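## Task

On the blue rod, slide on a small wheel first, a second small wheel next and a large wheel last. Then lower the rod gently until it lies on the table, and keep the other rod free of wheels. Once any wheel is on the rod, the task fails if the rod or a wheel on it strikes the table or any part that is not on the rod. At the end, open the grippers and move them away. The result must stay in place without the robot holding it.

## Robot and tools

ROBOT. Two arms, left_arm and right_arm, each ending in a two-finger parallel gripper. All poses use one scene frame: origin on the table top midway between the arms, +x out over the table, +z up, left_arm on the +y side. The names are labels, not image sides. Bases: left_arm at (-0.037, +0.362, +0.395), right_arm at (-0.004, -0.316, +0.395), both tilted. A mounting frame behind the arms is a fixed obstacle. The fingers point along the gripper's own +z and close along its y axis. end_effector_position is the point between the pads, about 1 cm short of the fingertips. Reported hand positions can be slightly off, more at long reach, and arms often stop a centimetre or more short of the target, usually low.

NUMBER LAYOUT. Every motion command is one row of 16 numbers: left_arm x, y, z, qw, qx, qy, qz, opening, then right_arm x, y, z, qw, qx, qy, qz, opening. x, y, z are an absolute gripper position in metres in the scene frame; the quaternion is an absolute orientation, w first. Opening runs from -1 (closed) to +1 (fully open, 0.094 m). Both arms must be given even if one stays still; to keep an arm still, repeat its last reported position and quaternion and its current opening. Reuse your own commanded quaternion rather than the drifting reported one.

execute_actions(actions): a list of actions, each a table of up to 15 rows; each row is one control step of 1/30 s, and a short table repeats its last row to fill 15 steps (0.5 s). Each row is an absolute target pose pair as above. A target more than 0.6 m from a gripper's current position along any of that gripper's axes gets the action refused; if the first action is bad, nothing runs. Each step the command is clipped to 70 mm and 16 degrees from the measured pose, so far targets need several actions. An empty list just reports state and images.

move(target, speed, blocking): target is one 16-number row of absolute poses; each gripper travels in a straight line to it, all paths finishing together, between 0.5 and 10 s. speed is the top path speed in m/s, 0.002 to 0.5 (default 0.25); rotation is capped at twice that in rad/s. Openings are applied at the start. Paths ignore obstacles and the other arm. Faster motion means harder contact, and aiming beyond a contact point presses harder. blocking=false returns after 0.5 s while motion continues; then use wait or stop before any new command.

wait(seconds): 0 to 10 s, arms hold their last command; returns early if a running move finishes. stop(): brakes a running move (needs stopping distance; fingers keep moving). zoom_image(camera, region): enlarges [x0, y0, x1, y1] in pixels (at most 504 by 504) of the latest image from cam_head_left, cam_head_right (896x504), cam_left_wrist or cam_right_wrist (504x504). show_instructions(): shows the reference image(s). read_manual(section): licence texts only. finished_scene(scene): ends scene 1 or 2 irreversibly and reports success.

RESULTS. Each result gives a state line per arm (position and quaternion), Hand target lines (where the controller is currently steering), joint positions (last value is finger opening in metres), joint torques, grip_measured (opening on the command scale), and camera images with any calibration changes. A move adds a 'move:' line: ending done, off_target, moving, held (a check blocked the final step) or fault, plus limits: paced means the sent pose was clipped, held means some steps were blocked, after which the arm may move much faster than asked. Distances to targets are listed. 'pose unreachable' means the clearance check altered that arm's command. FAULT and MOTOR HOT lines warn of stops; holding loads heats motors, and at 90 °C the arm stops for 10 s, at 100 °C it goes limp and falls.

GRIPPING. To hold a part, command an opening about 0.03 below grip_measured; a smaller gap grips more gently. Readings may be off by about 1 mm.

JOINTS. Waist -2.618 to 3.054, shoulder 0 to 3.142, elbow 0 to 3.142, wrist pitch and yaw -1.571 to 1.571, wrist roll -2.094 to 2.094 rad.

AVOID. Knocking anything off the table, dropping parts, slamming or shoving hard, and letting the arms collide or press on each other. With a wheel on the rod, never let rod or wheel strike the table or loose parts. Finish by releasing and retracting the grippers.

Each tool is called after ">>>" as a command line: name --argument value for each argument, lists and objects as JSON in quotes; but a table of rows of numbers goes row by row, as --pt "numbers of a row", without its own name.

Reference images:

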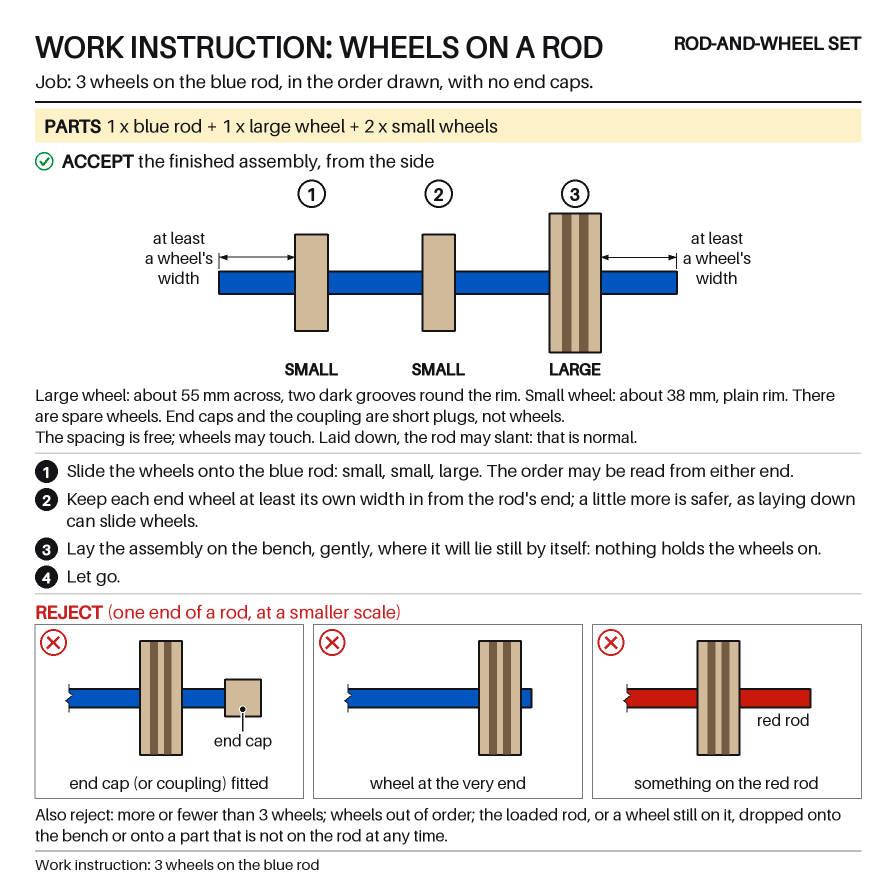

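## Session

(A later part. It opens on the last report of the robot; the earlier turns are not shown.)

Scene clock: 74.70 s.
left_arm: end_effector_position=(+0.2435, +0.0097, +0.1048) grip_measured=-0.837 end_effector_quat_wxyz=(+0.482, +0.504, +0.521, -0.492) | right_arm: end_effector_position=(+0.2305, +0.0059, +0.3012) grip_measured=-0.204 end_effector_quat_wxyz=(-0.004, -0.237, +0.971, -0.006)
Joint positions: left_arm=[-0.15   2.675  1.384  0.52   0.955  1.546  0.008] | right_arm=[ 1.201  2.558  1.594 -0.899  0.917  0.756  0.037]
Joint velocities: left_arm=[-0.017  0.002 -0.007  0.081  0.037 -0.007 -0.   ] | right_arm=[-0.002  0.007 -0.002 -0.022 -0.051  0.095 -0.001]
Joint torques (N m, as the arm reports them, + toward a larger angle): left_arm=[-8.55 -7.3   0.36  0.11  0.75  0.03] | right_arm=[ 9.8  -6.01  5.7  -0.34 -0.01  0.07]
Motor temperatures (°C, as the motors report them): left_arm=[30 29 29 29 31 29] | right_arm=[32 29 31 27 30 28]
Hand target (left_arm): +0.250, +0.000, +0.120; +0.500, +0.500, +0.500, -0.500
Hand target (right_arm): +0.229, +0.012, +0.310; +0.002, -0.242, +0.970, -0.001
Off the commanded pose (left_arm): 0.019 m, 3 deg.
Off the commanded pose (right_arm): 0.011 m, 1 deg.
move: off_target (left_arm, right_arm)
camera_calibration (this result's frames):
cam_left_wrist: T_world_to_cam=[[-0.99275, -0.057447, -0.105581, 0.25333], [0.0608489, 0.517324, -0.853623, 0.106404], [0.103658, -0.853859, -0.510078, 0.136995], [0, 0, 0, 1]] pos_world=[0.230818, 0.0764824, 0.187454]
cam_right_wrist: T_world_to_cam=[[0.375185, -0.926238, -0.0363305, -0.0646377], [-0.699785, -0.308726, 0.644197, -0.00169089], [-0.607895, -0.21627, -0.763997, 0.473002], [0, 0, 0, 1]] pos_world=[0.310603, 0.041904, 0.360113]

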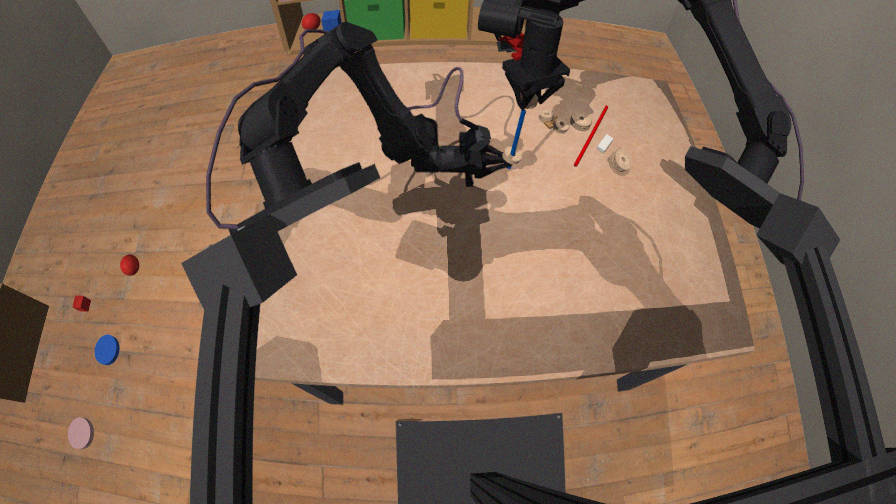

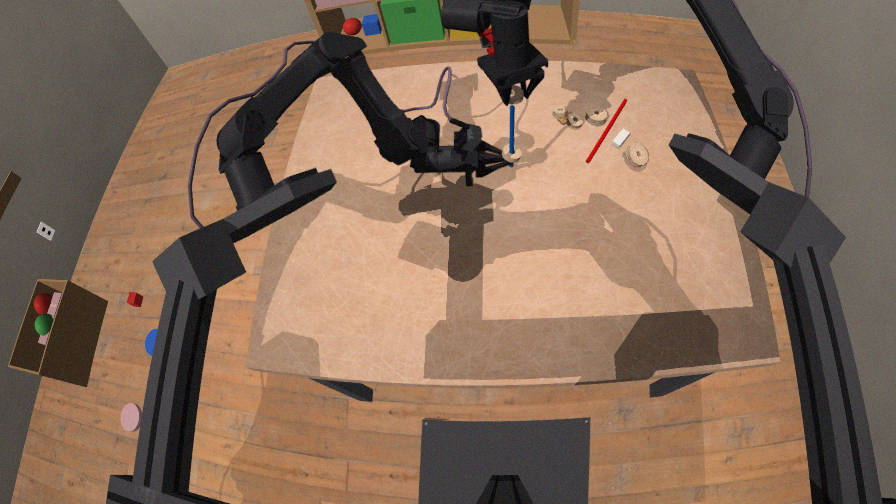

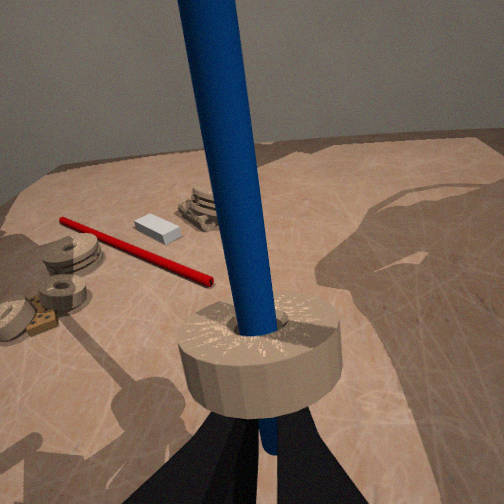

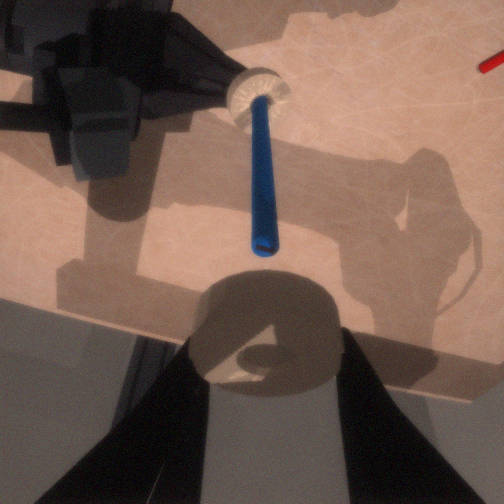

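>>> move --target '[0.25,0.0,0.12,0.5,0.5,0.5,-0.5,-0.9, 0.227,0.012,0.26,0,-0.242,0.970,0,-0.3]' --speed 0.04

Scene clock: 76.13 s.
left_arm: end_effector_position=(+0.2431, +0.0081, +0.1066) grip_measured=-0.837 end_effector_quat_wxyz=(+0.483, +0.504, +0.519, -0.493) | right_arm: end_effector_position=(+0.2320, +0.0092, +0.2604) grip_measured=-0.204 end_effector_quat_wxyz=(-0.010, -0.234, +0.972, +0.001)
Joint positions: left_arm=[-0.154  2.675  1.384  0.52   0.956  1.546  0.008] | right_arm=[ 1.116  2.586  1.544 -0.708  0.919  0.622  0.037]
Joint velocities: left_arm=[-0.002 -0.002  0.012  0.007  0.081  0.051 -0.001] | right_arm=[-0.002  0.012 -0.007  0.022  0.007 -0.007  0.   ]
Joint torques (N m, as the arm reports them, + toward a larger angle): left_arm=[-8.28 -7.22  0.39  0.12  0.67  0.05] | right_arm=[ 9.12 -6.07  2.31  0.12  0.07  0.01]
Motor temperatures (°C, as the motors report them): left_arm=[30 29 29 29 31 29] | right_arm=[32 29 31 27 30 28]
Hand target (left_arm): +0.250, +0.000, +0.120; +0.500, +0.500, +0.500, -0.500
Hand target (right_arm): +0.227, +0.012, +0.260; -0.001, -0.242, +0.970, -0.000
Off the commanded pose (left_arm): 0.017 m, 3 deg.
Off the commanded pose (right_arm): 0.006 m, 1 deg.
move: off_target (left_arm)
camera_calibration (this result's frames):
cam_left_wrist: T_world_to_cam=[[-0.99268, -0.0554702, -0.107284, 0.253168], [0.0638121, 0.513298, -0.855835, 0.108306], [0.102542, -0.856416, -0.506001, 0.13646], [0, 0, 0, 1]] pos_world=[0.23041, 0.0753162, 0.188902]
cam_right_wrist: T_world_to_cam=[[0.368376, -0.928252, -0.0514506, -0.0580407], [-0.692157, -0.310788, 0.651406, 0.0230274], [-0.620659, -0.204351, -0.756983, 0.444483], [0, 0, 0, 1]] pos_world=[0.313192, 0.0441105, 0.31848]

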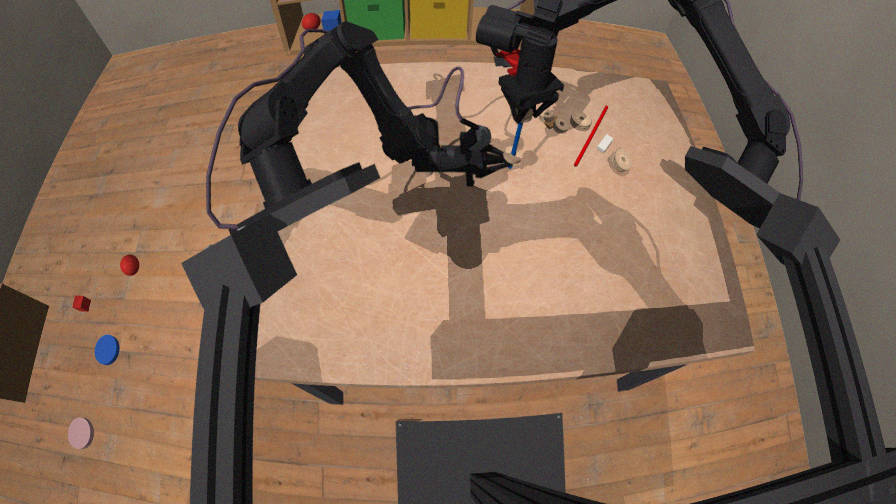

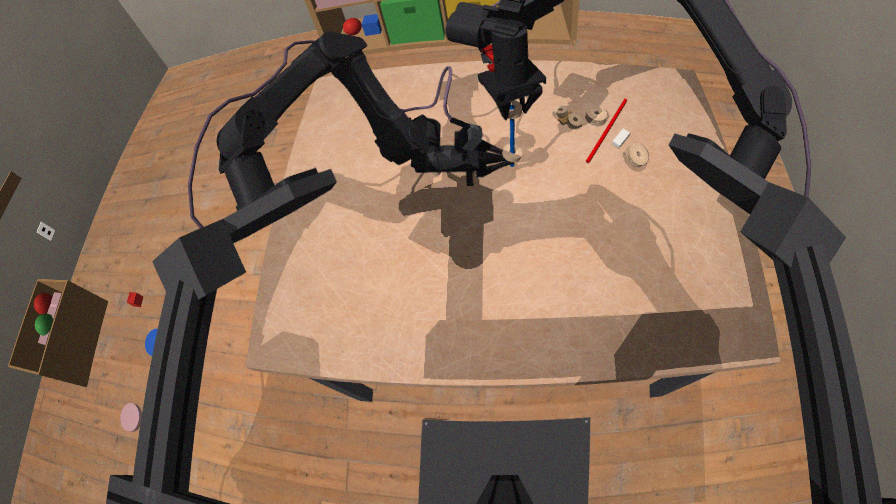

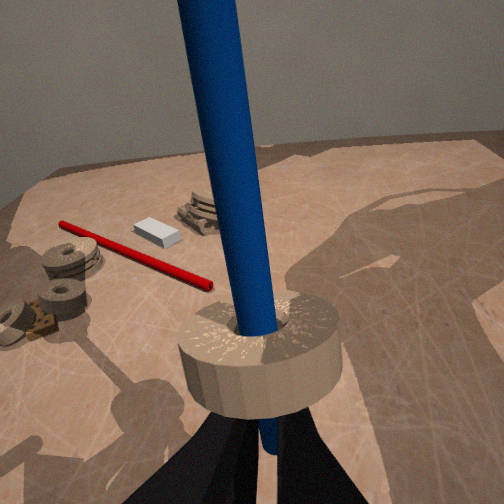

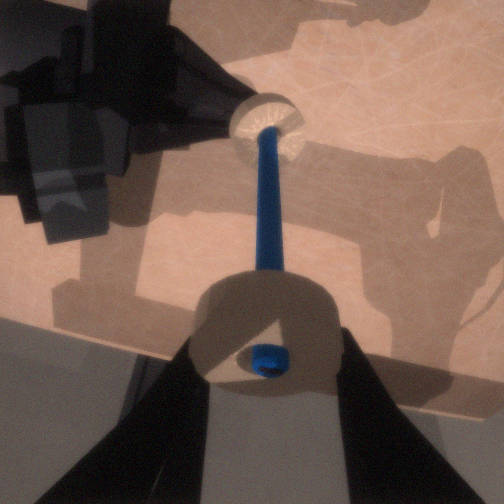

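>>> move --target '[0.25,0.0,0.12,0.5,0.5,0.5,-0.5,-0.9, 0.235,0.013,0.2,0,-0.242,0.970,0,-0.3]' --speed 0.05

>>> move --target '[0.25,0.0,0.12,0.5,0.5,0.5,-0.5,-0.9, 0.235,0.013,0.2,0,-0.242,0.970,0,0.1]' --speed 0.05

>>> move --target '[0.25,0.0,0.12,0.5,0.5,0.5,-0.5,-0.9, 0.237,0.014,0.31,0,-0.242,0.970,0,0.1]' --speed 0.15

>>> move --target '[0.25,0.0,0.12,0.5,0.5,0.5,-0.5,-0.9, 0.45,-0.2,0.1,0,-0.242,0.970,0,0.5]' --speed 0.3

Scene clock: 77.97 s.
left_arm: end_effector_position=(+0.2437, +0.0100, +0.1038) grip_measured=-0.837 end_effector_quat_wxyz=(+0.479, +0.503, +0.524, -0.492) | right_arm: end_effector_position=(+0.2351, +0.0103, +0.1995) grip_measured=-0.204 end_effector_quat_wxyz=(-0.016, -0.240, +0.971, +0.003)
Joint positions: left_arm=[-0.149  2.675  1.384  0.521  0.95   1.54   0.008] | right_arm=[ 0.989  2.654  1.515 -0.455  0.92   0.409  0.037]
Joint velocities: left_arm=[ 0.002  0.022 -0.002 -0.022 -0.022  0.022  0.   ] | right_arm=[-0.002 -0.022 -0.002  0.081  0.022 -0.007 -0.001]
Joint torques (N m, as the arm reports them, + toward a larger angle): left_arm=[-8.59 -7.29  0.35  0.09  0.77  0.09] | right_arm=[ 9.17 -6.1   2.18  0.16  0.26 -0.02]
Motor temperatures (°C, as the motors report them): left_arm=[30 29 29 29 31 29] | right_arm=[32 29 31 27 30 28]
Hand target (left_arm): +0.250, +0.000, +0.120; +0.500, +0.500, +0.500, -0.500
Hand target (right_arm): +0.235, +0.013, +0.201; -0.001, -0.242, +0.970, -0.000
Off the commanded pose (left_arm): 0.020 m, 4 deg.
Off the commanded pose (right_arm): 0.003 m, 2 deg.
move: off_target (left_arm)
camera_calibration (this result's frames):
cam_left_wrist: T_world_to_cam=[[-0.993238, -0.0581049, -0.100505, 0.253042], [0.0556593, 0.521407, -0.851491, 0.106354], [0.10188, -0.851327, -0.514647, 0.137613], [0, 0, 0, 1]] pos_world=[0.231392, 0.076403, 0.186814]
cam_right_wrist: T_world_to_cam=[[0.379412, -0.923465, -0.0570834, -0.0628131], [-0.679899, -0.320123, 0.659742, 0.0607896], [-0.627522, -0.211503, -0.749321, 0.40071], [0, 0, 0, 1]] pos_world=[0.316617, 0.0462057, 0.256569]

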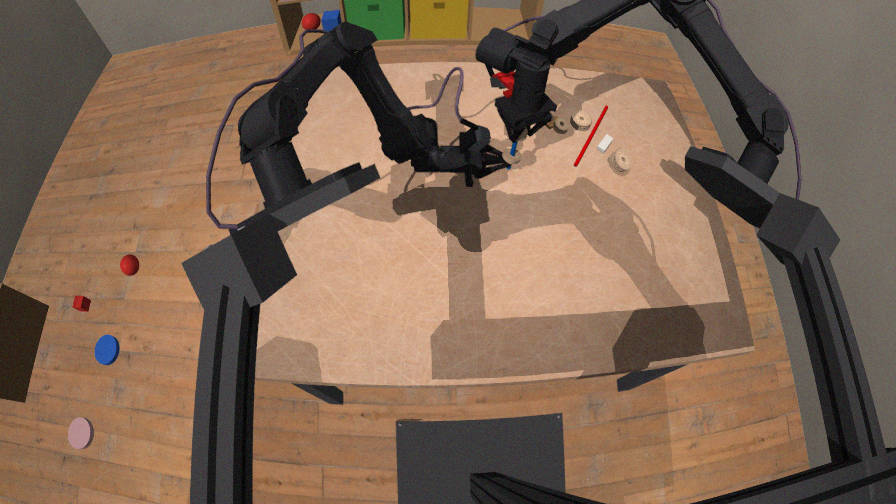

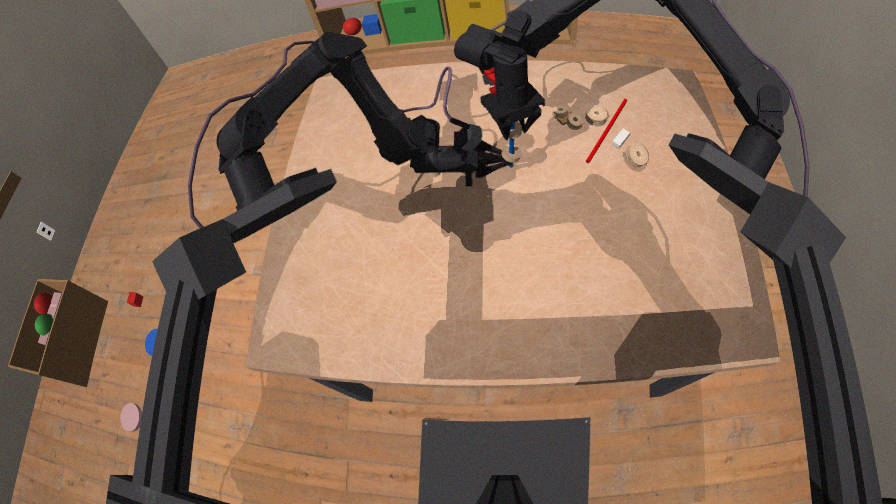

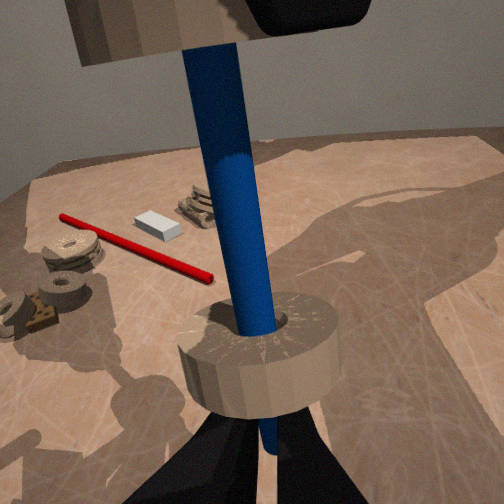

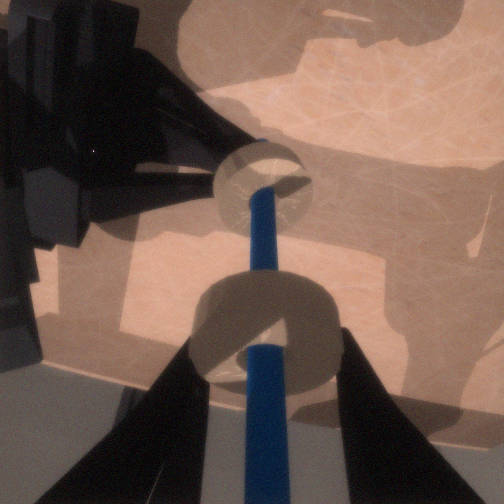

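Scene clock: 78.97 s.
left_arm: end_effector_position=(+0.2432, +0.0082, +0.1059) grip_measured=-0.837 end_effector_quat_wxyz=(+0.482, +0.505, +0.520, -0.492) | right_arm: end_effector_position=(+0.2401, +0.0101, +0.1966) grip_measured=+0.098 end_effector_quat_wxyz=(-0.009, -0.233, +0.972, +0.001)
Joint positions: left_arm=[-0.154  2.675  1.384  0.521  0.952  1.546  0.008] | right_arm=[ 0.981  2.654  1.515 -0.432  0.931  0.401  0.052]
Joint velocities: left_arm=[-0.012  0.012 -0.002  0.022 -0.007  0.051  0.   ] | right_arm=[ 0.002  0.007 -0.002  0.007 -0.037 -0.007 -0.   ]
Joint torques (N m, as the arm reports them, + toward a larger angle): left_arm=[-8.4  -7.31  0.36  0.1   0.75  0.07] | right_arm=[ 9.81 -6.23  1.54  0.02  0.12 -0.02]
Motor temperatures (°C, as the motors report them): left_arm=[30 29 29 29 31 29] | right_arm=[32 29 31 27 30 28]
Hand target (left_arm): +0.250, +0.000, +0.120; +0.500, +0.500, +0.500, -0.500
Hand target (right_arm): +0.235, +0.013, +0.200; -0.000, -0.242, +0.970, -0.000
Off the commanded pose (left_arm): 0.018 m, 3 deg.
Off the commanded pose (right_arm): 0.007 m, 2 deg.
move: off_target (left_arm)
camera_calibration (this result's frames):
cam_left_wrist: T_world_to_cam=[[-0.99267, -0.0555009, -0.107363, 0.253233], [0.0634689, 0.516587, -0.853879, 0.107549], [0.102853, -0.854434, -0.509278, 0.136387], [0, 0, 0, 1]] pos_world=[0.230523, 0.0750297, 0.18848]
cam_right_wrist: T_world_to_cam=[[0.366133, -0.92918, -0.0507081, -0.0630712], [-0.693349, -0.308739, 0.651113, 0.0707821], [-0.620656, -0.203235, -0.757285, 0.401445], [0, 0, 0, 1]] pos_world=[0.321328, 0.0448365, 0.254723]

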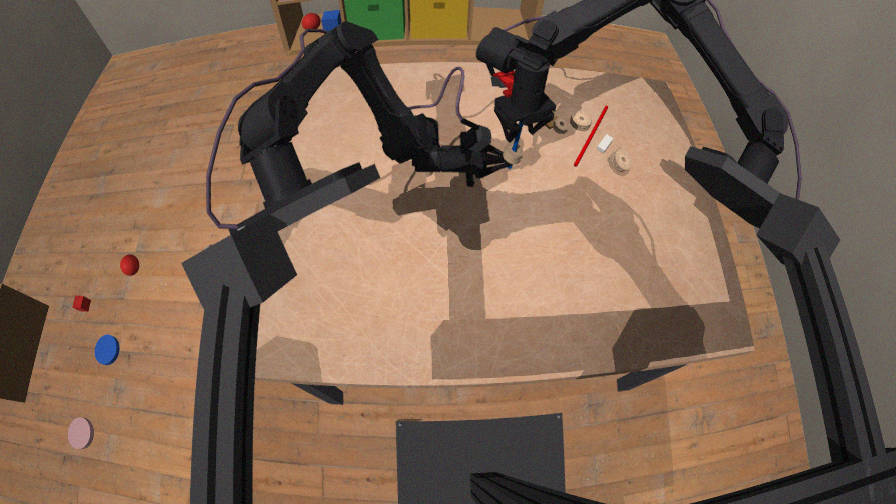

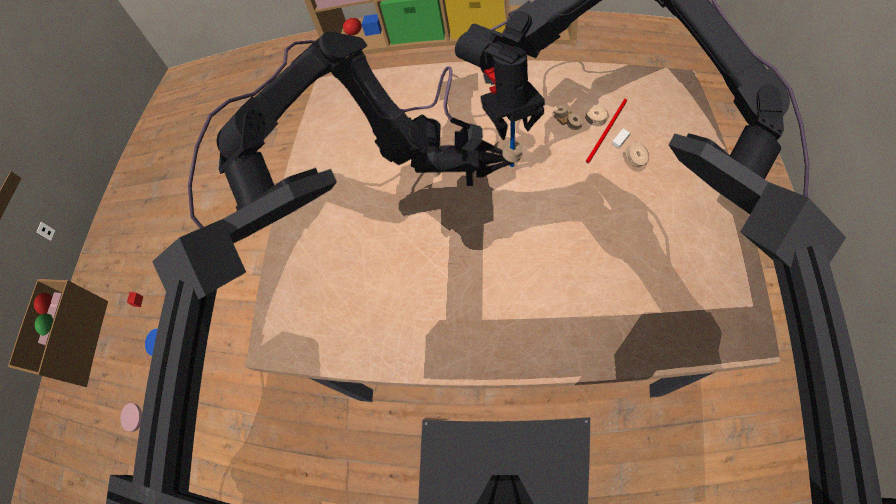

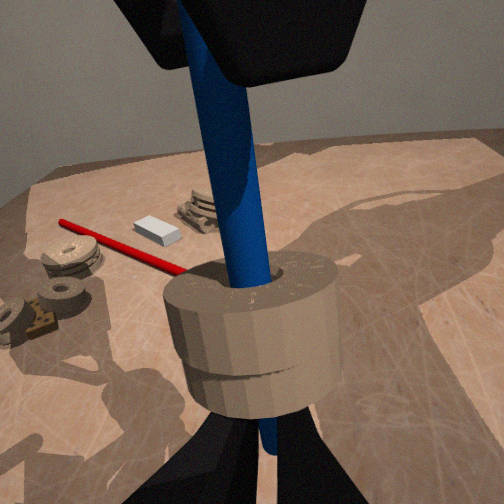

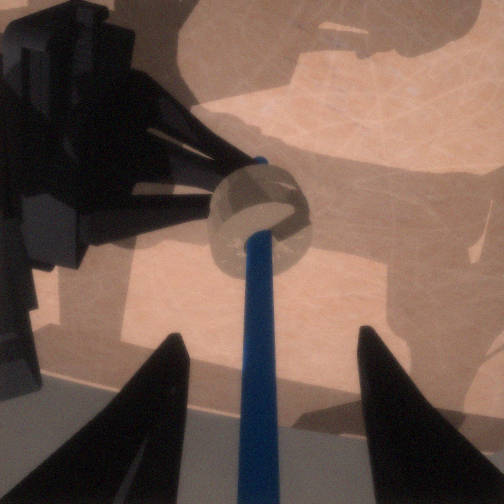

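Scene clock: 80.40 s.
left_arm: end_effector_position=(+0.2436, +0.0097, +0.1045) grip_measured=-0.837 end_effector_quat_wxyz=(+0.482, +0.504, +0.522, -0.491) | right_arm: end_effector_position=(+0.2335, +0.0081, +0.2967) grip_measured=+0.098 end_effector_quat_wxyz=(-0.006, -0.244, +0.970, -0.010)
Joint positions: left_arm=[-0.15   2.675  1.384  0.521  0.953  1.546  0.008] | right_arm=[ 1.189  2.578  1.624 -0.91   0.921  0.736  0.052]
Joint velocities: left_arm=[ 0.002 -0.017  0.007 -0.037  0.007 -0.007  0.001] | right_arm=[-0.017 -0.017 -0.002 -0.11  -0.007  0.022 -0.   ]
Joint torques (N m, as the arm reports them, + toward a larger angle): left_arm=[-8.52 -7.32  0.34  0.09  0.74  0.05] | right_arm=[ 9.93 -7.14  6.02 -0.29 -0.1   0.08]
Motor temperatures (°C, as the motors report them): left_arm=[30 29 29 29 31 29] | right_arm=[32 29 31 27 30 28]
Hand target (left_arm): +0.250, +0.000, +0.120; +0.500, +0.500, +0.500, -0.500
Hand target (right_arm): +0.237, +0.014, +0.309; +0.001, -0.242, +0.970, -0.000
Off the commanded pose (left_arm): 0.019 m, 3 deg.
Off the commanded pose (right_arm): 0.015 m, 1 deg.
move: off_target (left_arm, right_arm)
camera_calibration (this result's frames):
cam_left_wrist: T_world_to_cam=[[-0.99266, -0.0576448, -0.106318, 0.253482], [0.061179, 0.518981, -0.852594, 0.105892], [0.104325, -0.85284, -0.511644, 0.136815], [0, 0, 0, 1]] pos_world=[0.23087, 0.0763377, 0.187233]
cam_right_wrist: T_world_to_cam=[[0.388132, -0.92115, -0.0289038, -0.0690711], [-0.693766, -0.31268, 0.648784, 0.00129203], [-0.606665, -0.231761, -0.760424, 0.470643], [0, 0, 0, 1]] pos_world=[0.313228, 0.045856, 0.355053]

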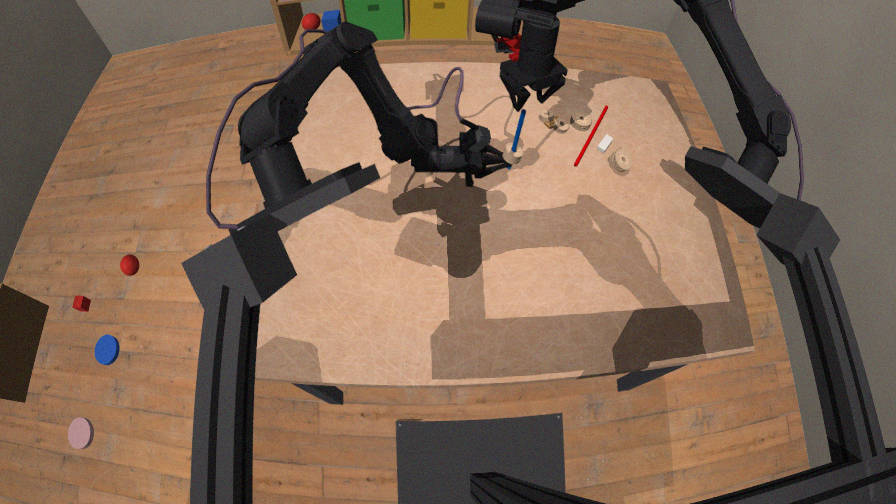

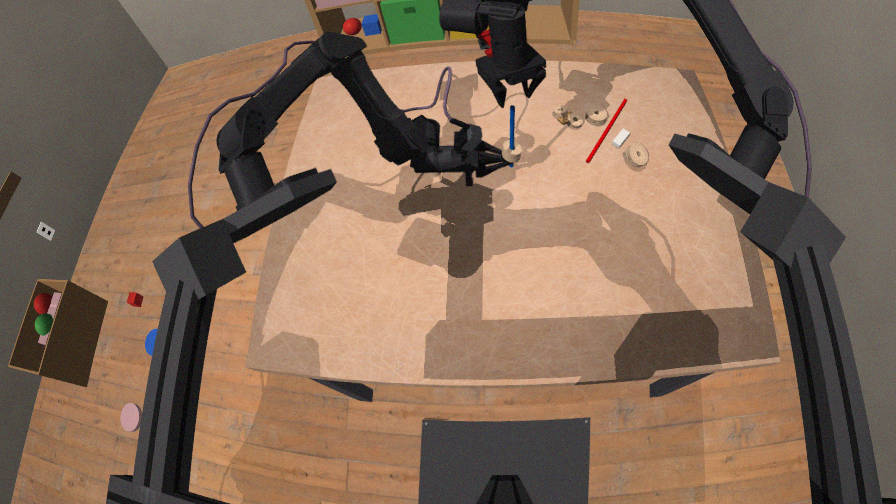

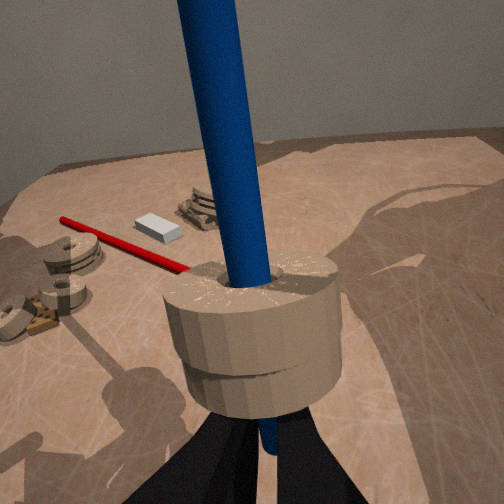

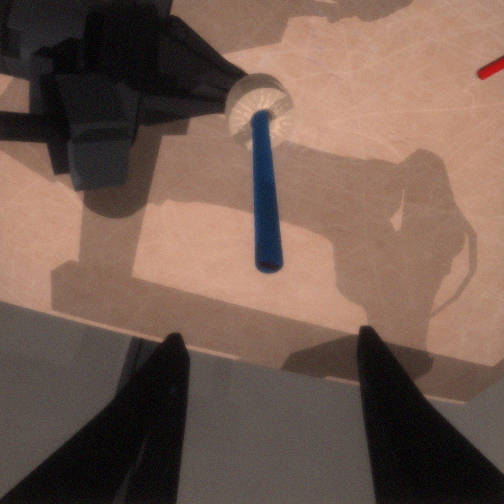

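Scene clock: 82.30 s.
left_arm: end_effector_position=(+0.2454, +0.0097, +0.1047) grip_measured=-0.827 end_effector_quat_wxyz=(+0.484, +0.505, +0.521, -0.489) | right_arm: end_effector_position=(+0.4455, -0.2087, +0.0960) grip_measured=+0.498 end_effector_quat_wxyz=(-0.017, -0.235, +0.972, -0.008)
Joint positions: left_arm=[-0.15   2.674  1.384  0.528  0.952  1.546  0.008] | right_arm=[ 0.388  2.266  1.581 -0.255  0.748 -0.44   0.07 ]
Joint velocities: left_arm=[ 0.002 -0.002 -0.027 -0.022  0.066  0.022 -0.001] | right_arm=[-0.002 -0.017 -0.012  0.081 -0.066 -0.007 -0.001]
Joint torques (N m, as the arm reports them, + toward a larger angle): left_arm=[-8.58 -7.23  0.33  0.02  0.75  0.04] | right_arm=[ 8.29 -7.36  3.87 -0.01 -0.09 -0.05]
Motor temperatures (°C, as the motors report them): left_arm=[30 29 29 29 31 29] | right_arm=[32 30 31 27 30 28]
Hand target (left_arm): +0.250, +0.000, +0.120; +0.500, +0.500, +0.500, -0.500
Hand target (right_arm): +0.450, -0.194, +0.101; -0.004, -0.242, +0.970, +0.003
Off the commanded pose (left_arm): 0.019 m, 3 deg.
Off the commanded pose (right_arm): 0.011 m, 2 deg.
move: off_target (left_arm, right_arm)
camera_calibration (this result's frames):
cam_left_wrist: T_world_to_cam=[[-0.99161, -0.0618627, -0.1135, 0.255826], [0.0651237, 0.519391, -0.852051, 0.104967], [0.111661, -0.852294, -0.511005, 0.134867], [0, 0, 0, 1]] pos_world=[0.231785, 0.0762538, 0.187391]
cam_right_wrist: T_world_to_cam=[[0.369891, -0.928385, -0.0357977, -0.349593], [-0.685245, -0.298632, 0.664272, 0.208447], [-0.627391, -0.221178, -0.746633, 0.406531], [0, 0, 0, 1]] pos_world=[0.527203, -0.172392, 0.152549]

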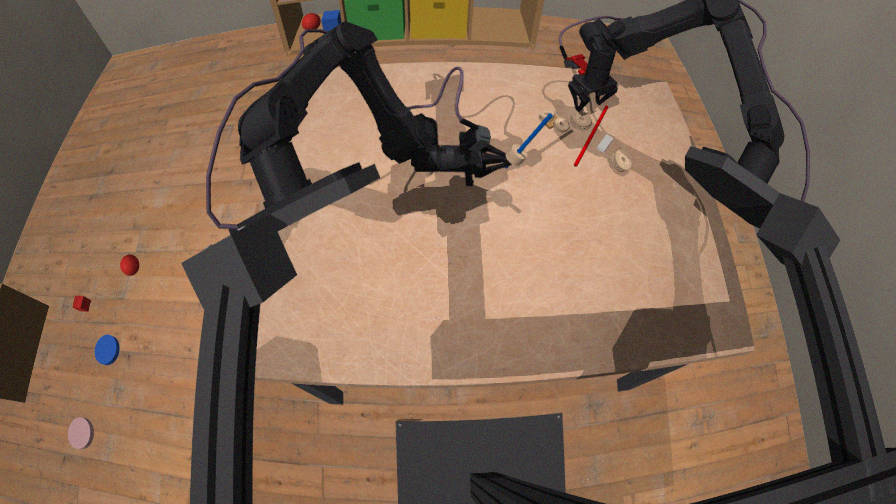

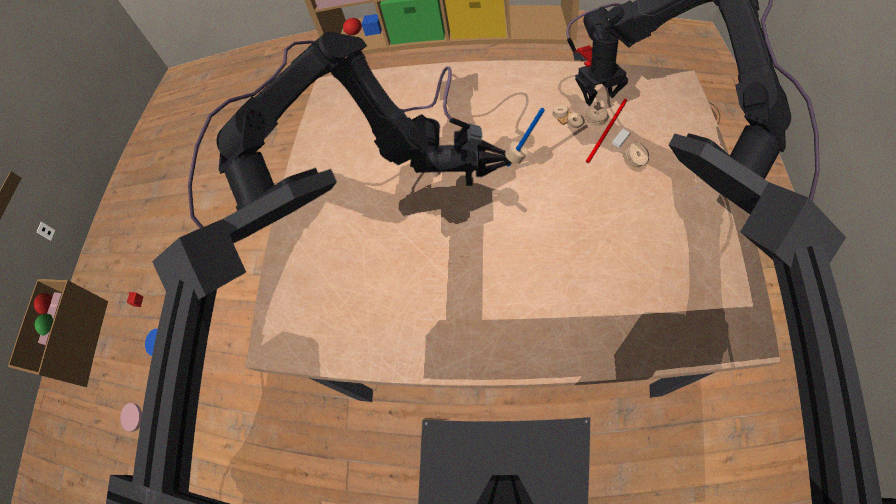

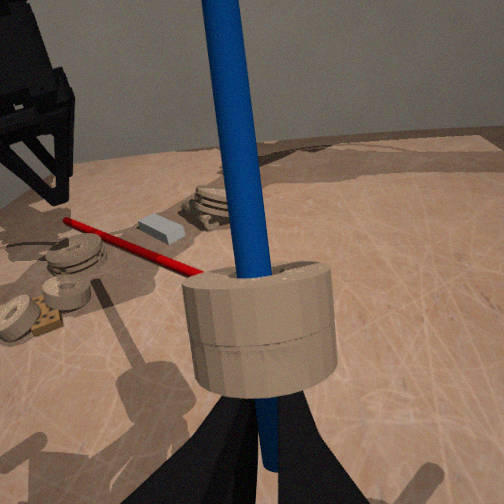

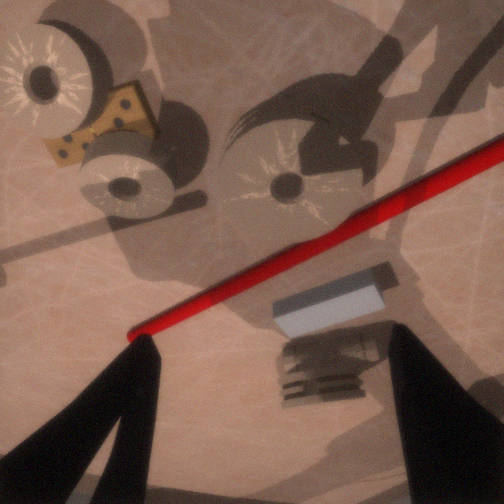

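>>> move --target '[0.25,0.0,0.12,0.5685,0.4205,0.4205,-0.5685,-0.9, 0.46,-0.205,0.04,0,-0.391,0.921,0,0.45]' --speed 0.1

Scene clock: 84.73 s.
left_arm: end_effector_position=(+0.2518, +0.0024, +0.1147) grip_measured=-0.827 end_effector_quat_wxyz=(+0.563, +0.431, +0.433, -0.557) | right_arm: end_effector_position=(+0.4515, -0.2112, +0.0401) grip_measured=+0.452 end_effector_quat_wxyz=(-0.014, -0.392, +0.920, -0.003)
Joint positions: left_arm=[-0.122  2.834  1.664  0.332  1.282  1.646  0.008] | right_arm=[ 0.306  2.414  1.714 -0.178  0.692 -0.861  0.068]
Joint velocities: left_arm=[-0.017  0.002  0.012 -0.168  0.007  0.095 -0.001] | right_arm=[-0.002 -0.007 -0.017 -0.081  0.007 -0.037 -0.001]
Joint torques (N m, as the arm reports them, + toward a larger angle): left_arm=[-7.26 -5.72  0.95 -0.07  0.71  0.01] | right_arm=[ 7.5  -7.75  4.39  0.07 -0.09  0.03]
Motor temperatures (°C, as the motors report them): left_arm=[30 29 29 29 31 29] | right_arm=[32 30 31 27 30 28]
Hand target (left_arm): +0.250, -0.000, +0.120; +0.568, +0.421, +0.421, -0.568
Hand target (right_arm): +0.460, -0.204, +0.041; +0.000, -0.390, +0.921, +0.000
Off the commanded pose (left_arm): 0.006 m, 2 deg.
Off the commanded pose (right_arm): 0.011 m, 2 deg.
move: off_target (right_arm)
camera_calibration (this result's frames):
cam_left_wrist: T_world_to_cam=[[-0.988912, -0.0949716, -0.114165, 0.262332], [0.0892468, 0.234375, -0.968041, 0.124787], [0.118694, -0.967496, -0.2233, 0.0985436], [0, 0, 0, 1]] pos_world=[0.23659, 0.0910077, 0.172753]
cam_right_wrist: T_world_to_cam=[[0.651352, -0.757167, -0.0493779, -0.446506], [-0.548215, -0.514595, 0.659281, 0.141657], [-0.524596, -0.402354, -0.750273, 0.283452], [0, 0, 0, 1]] pos_world=[0.517189, -0.151135, 0.0972267]

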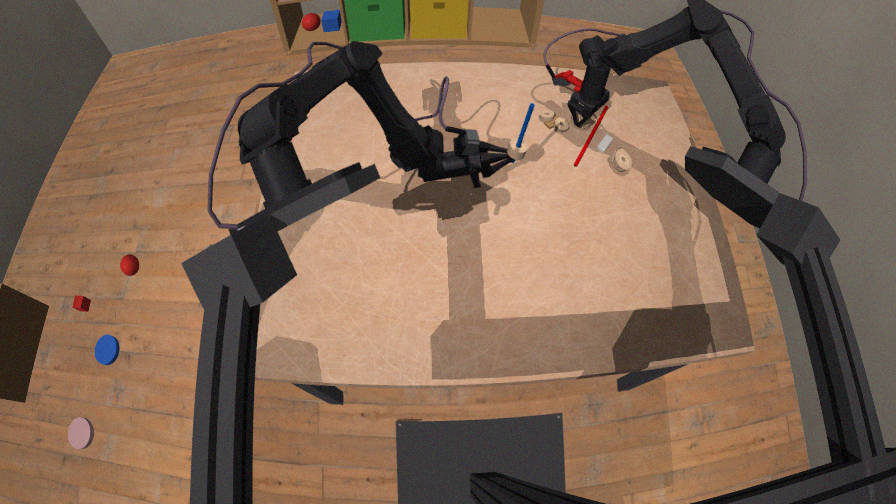

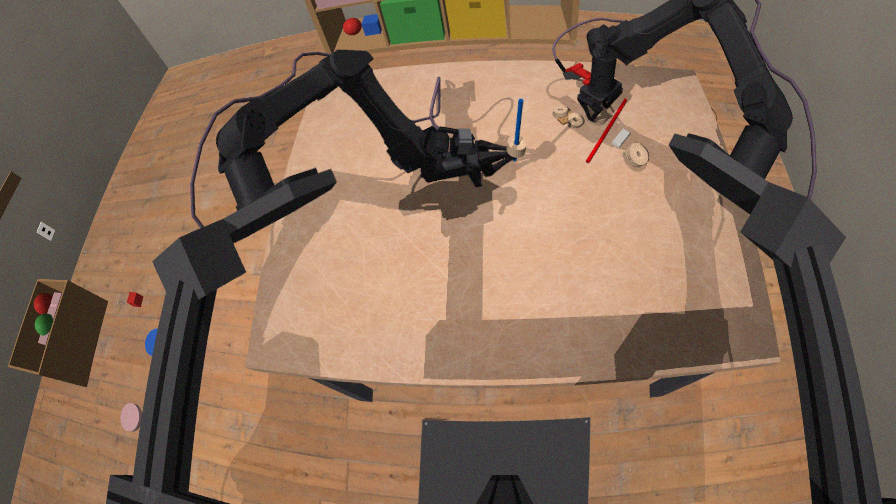

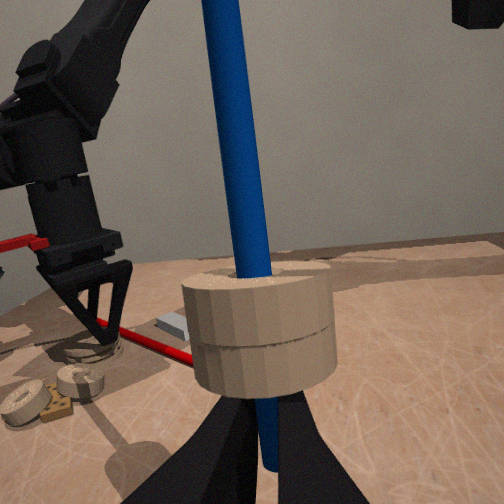

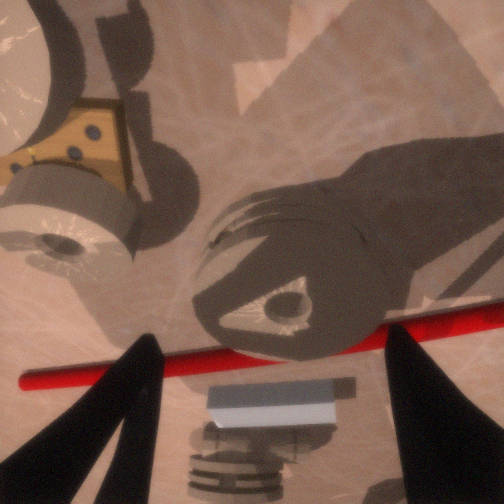

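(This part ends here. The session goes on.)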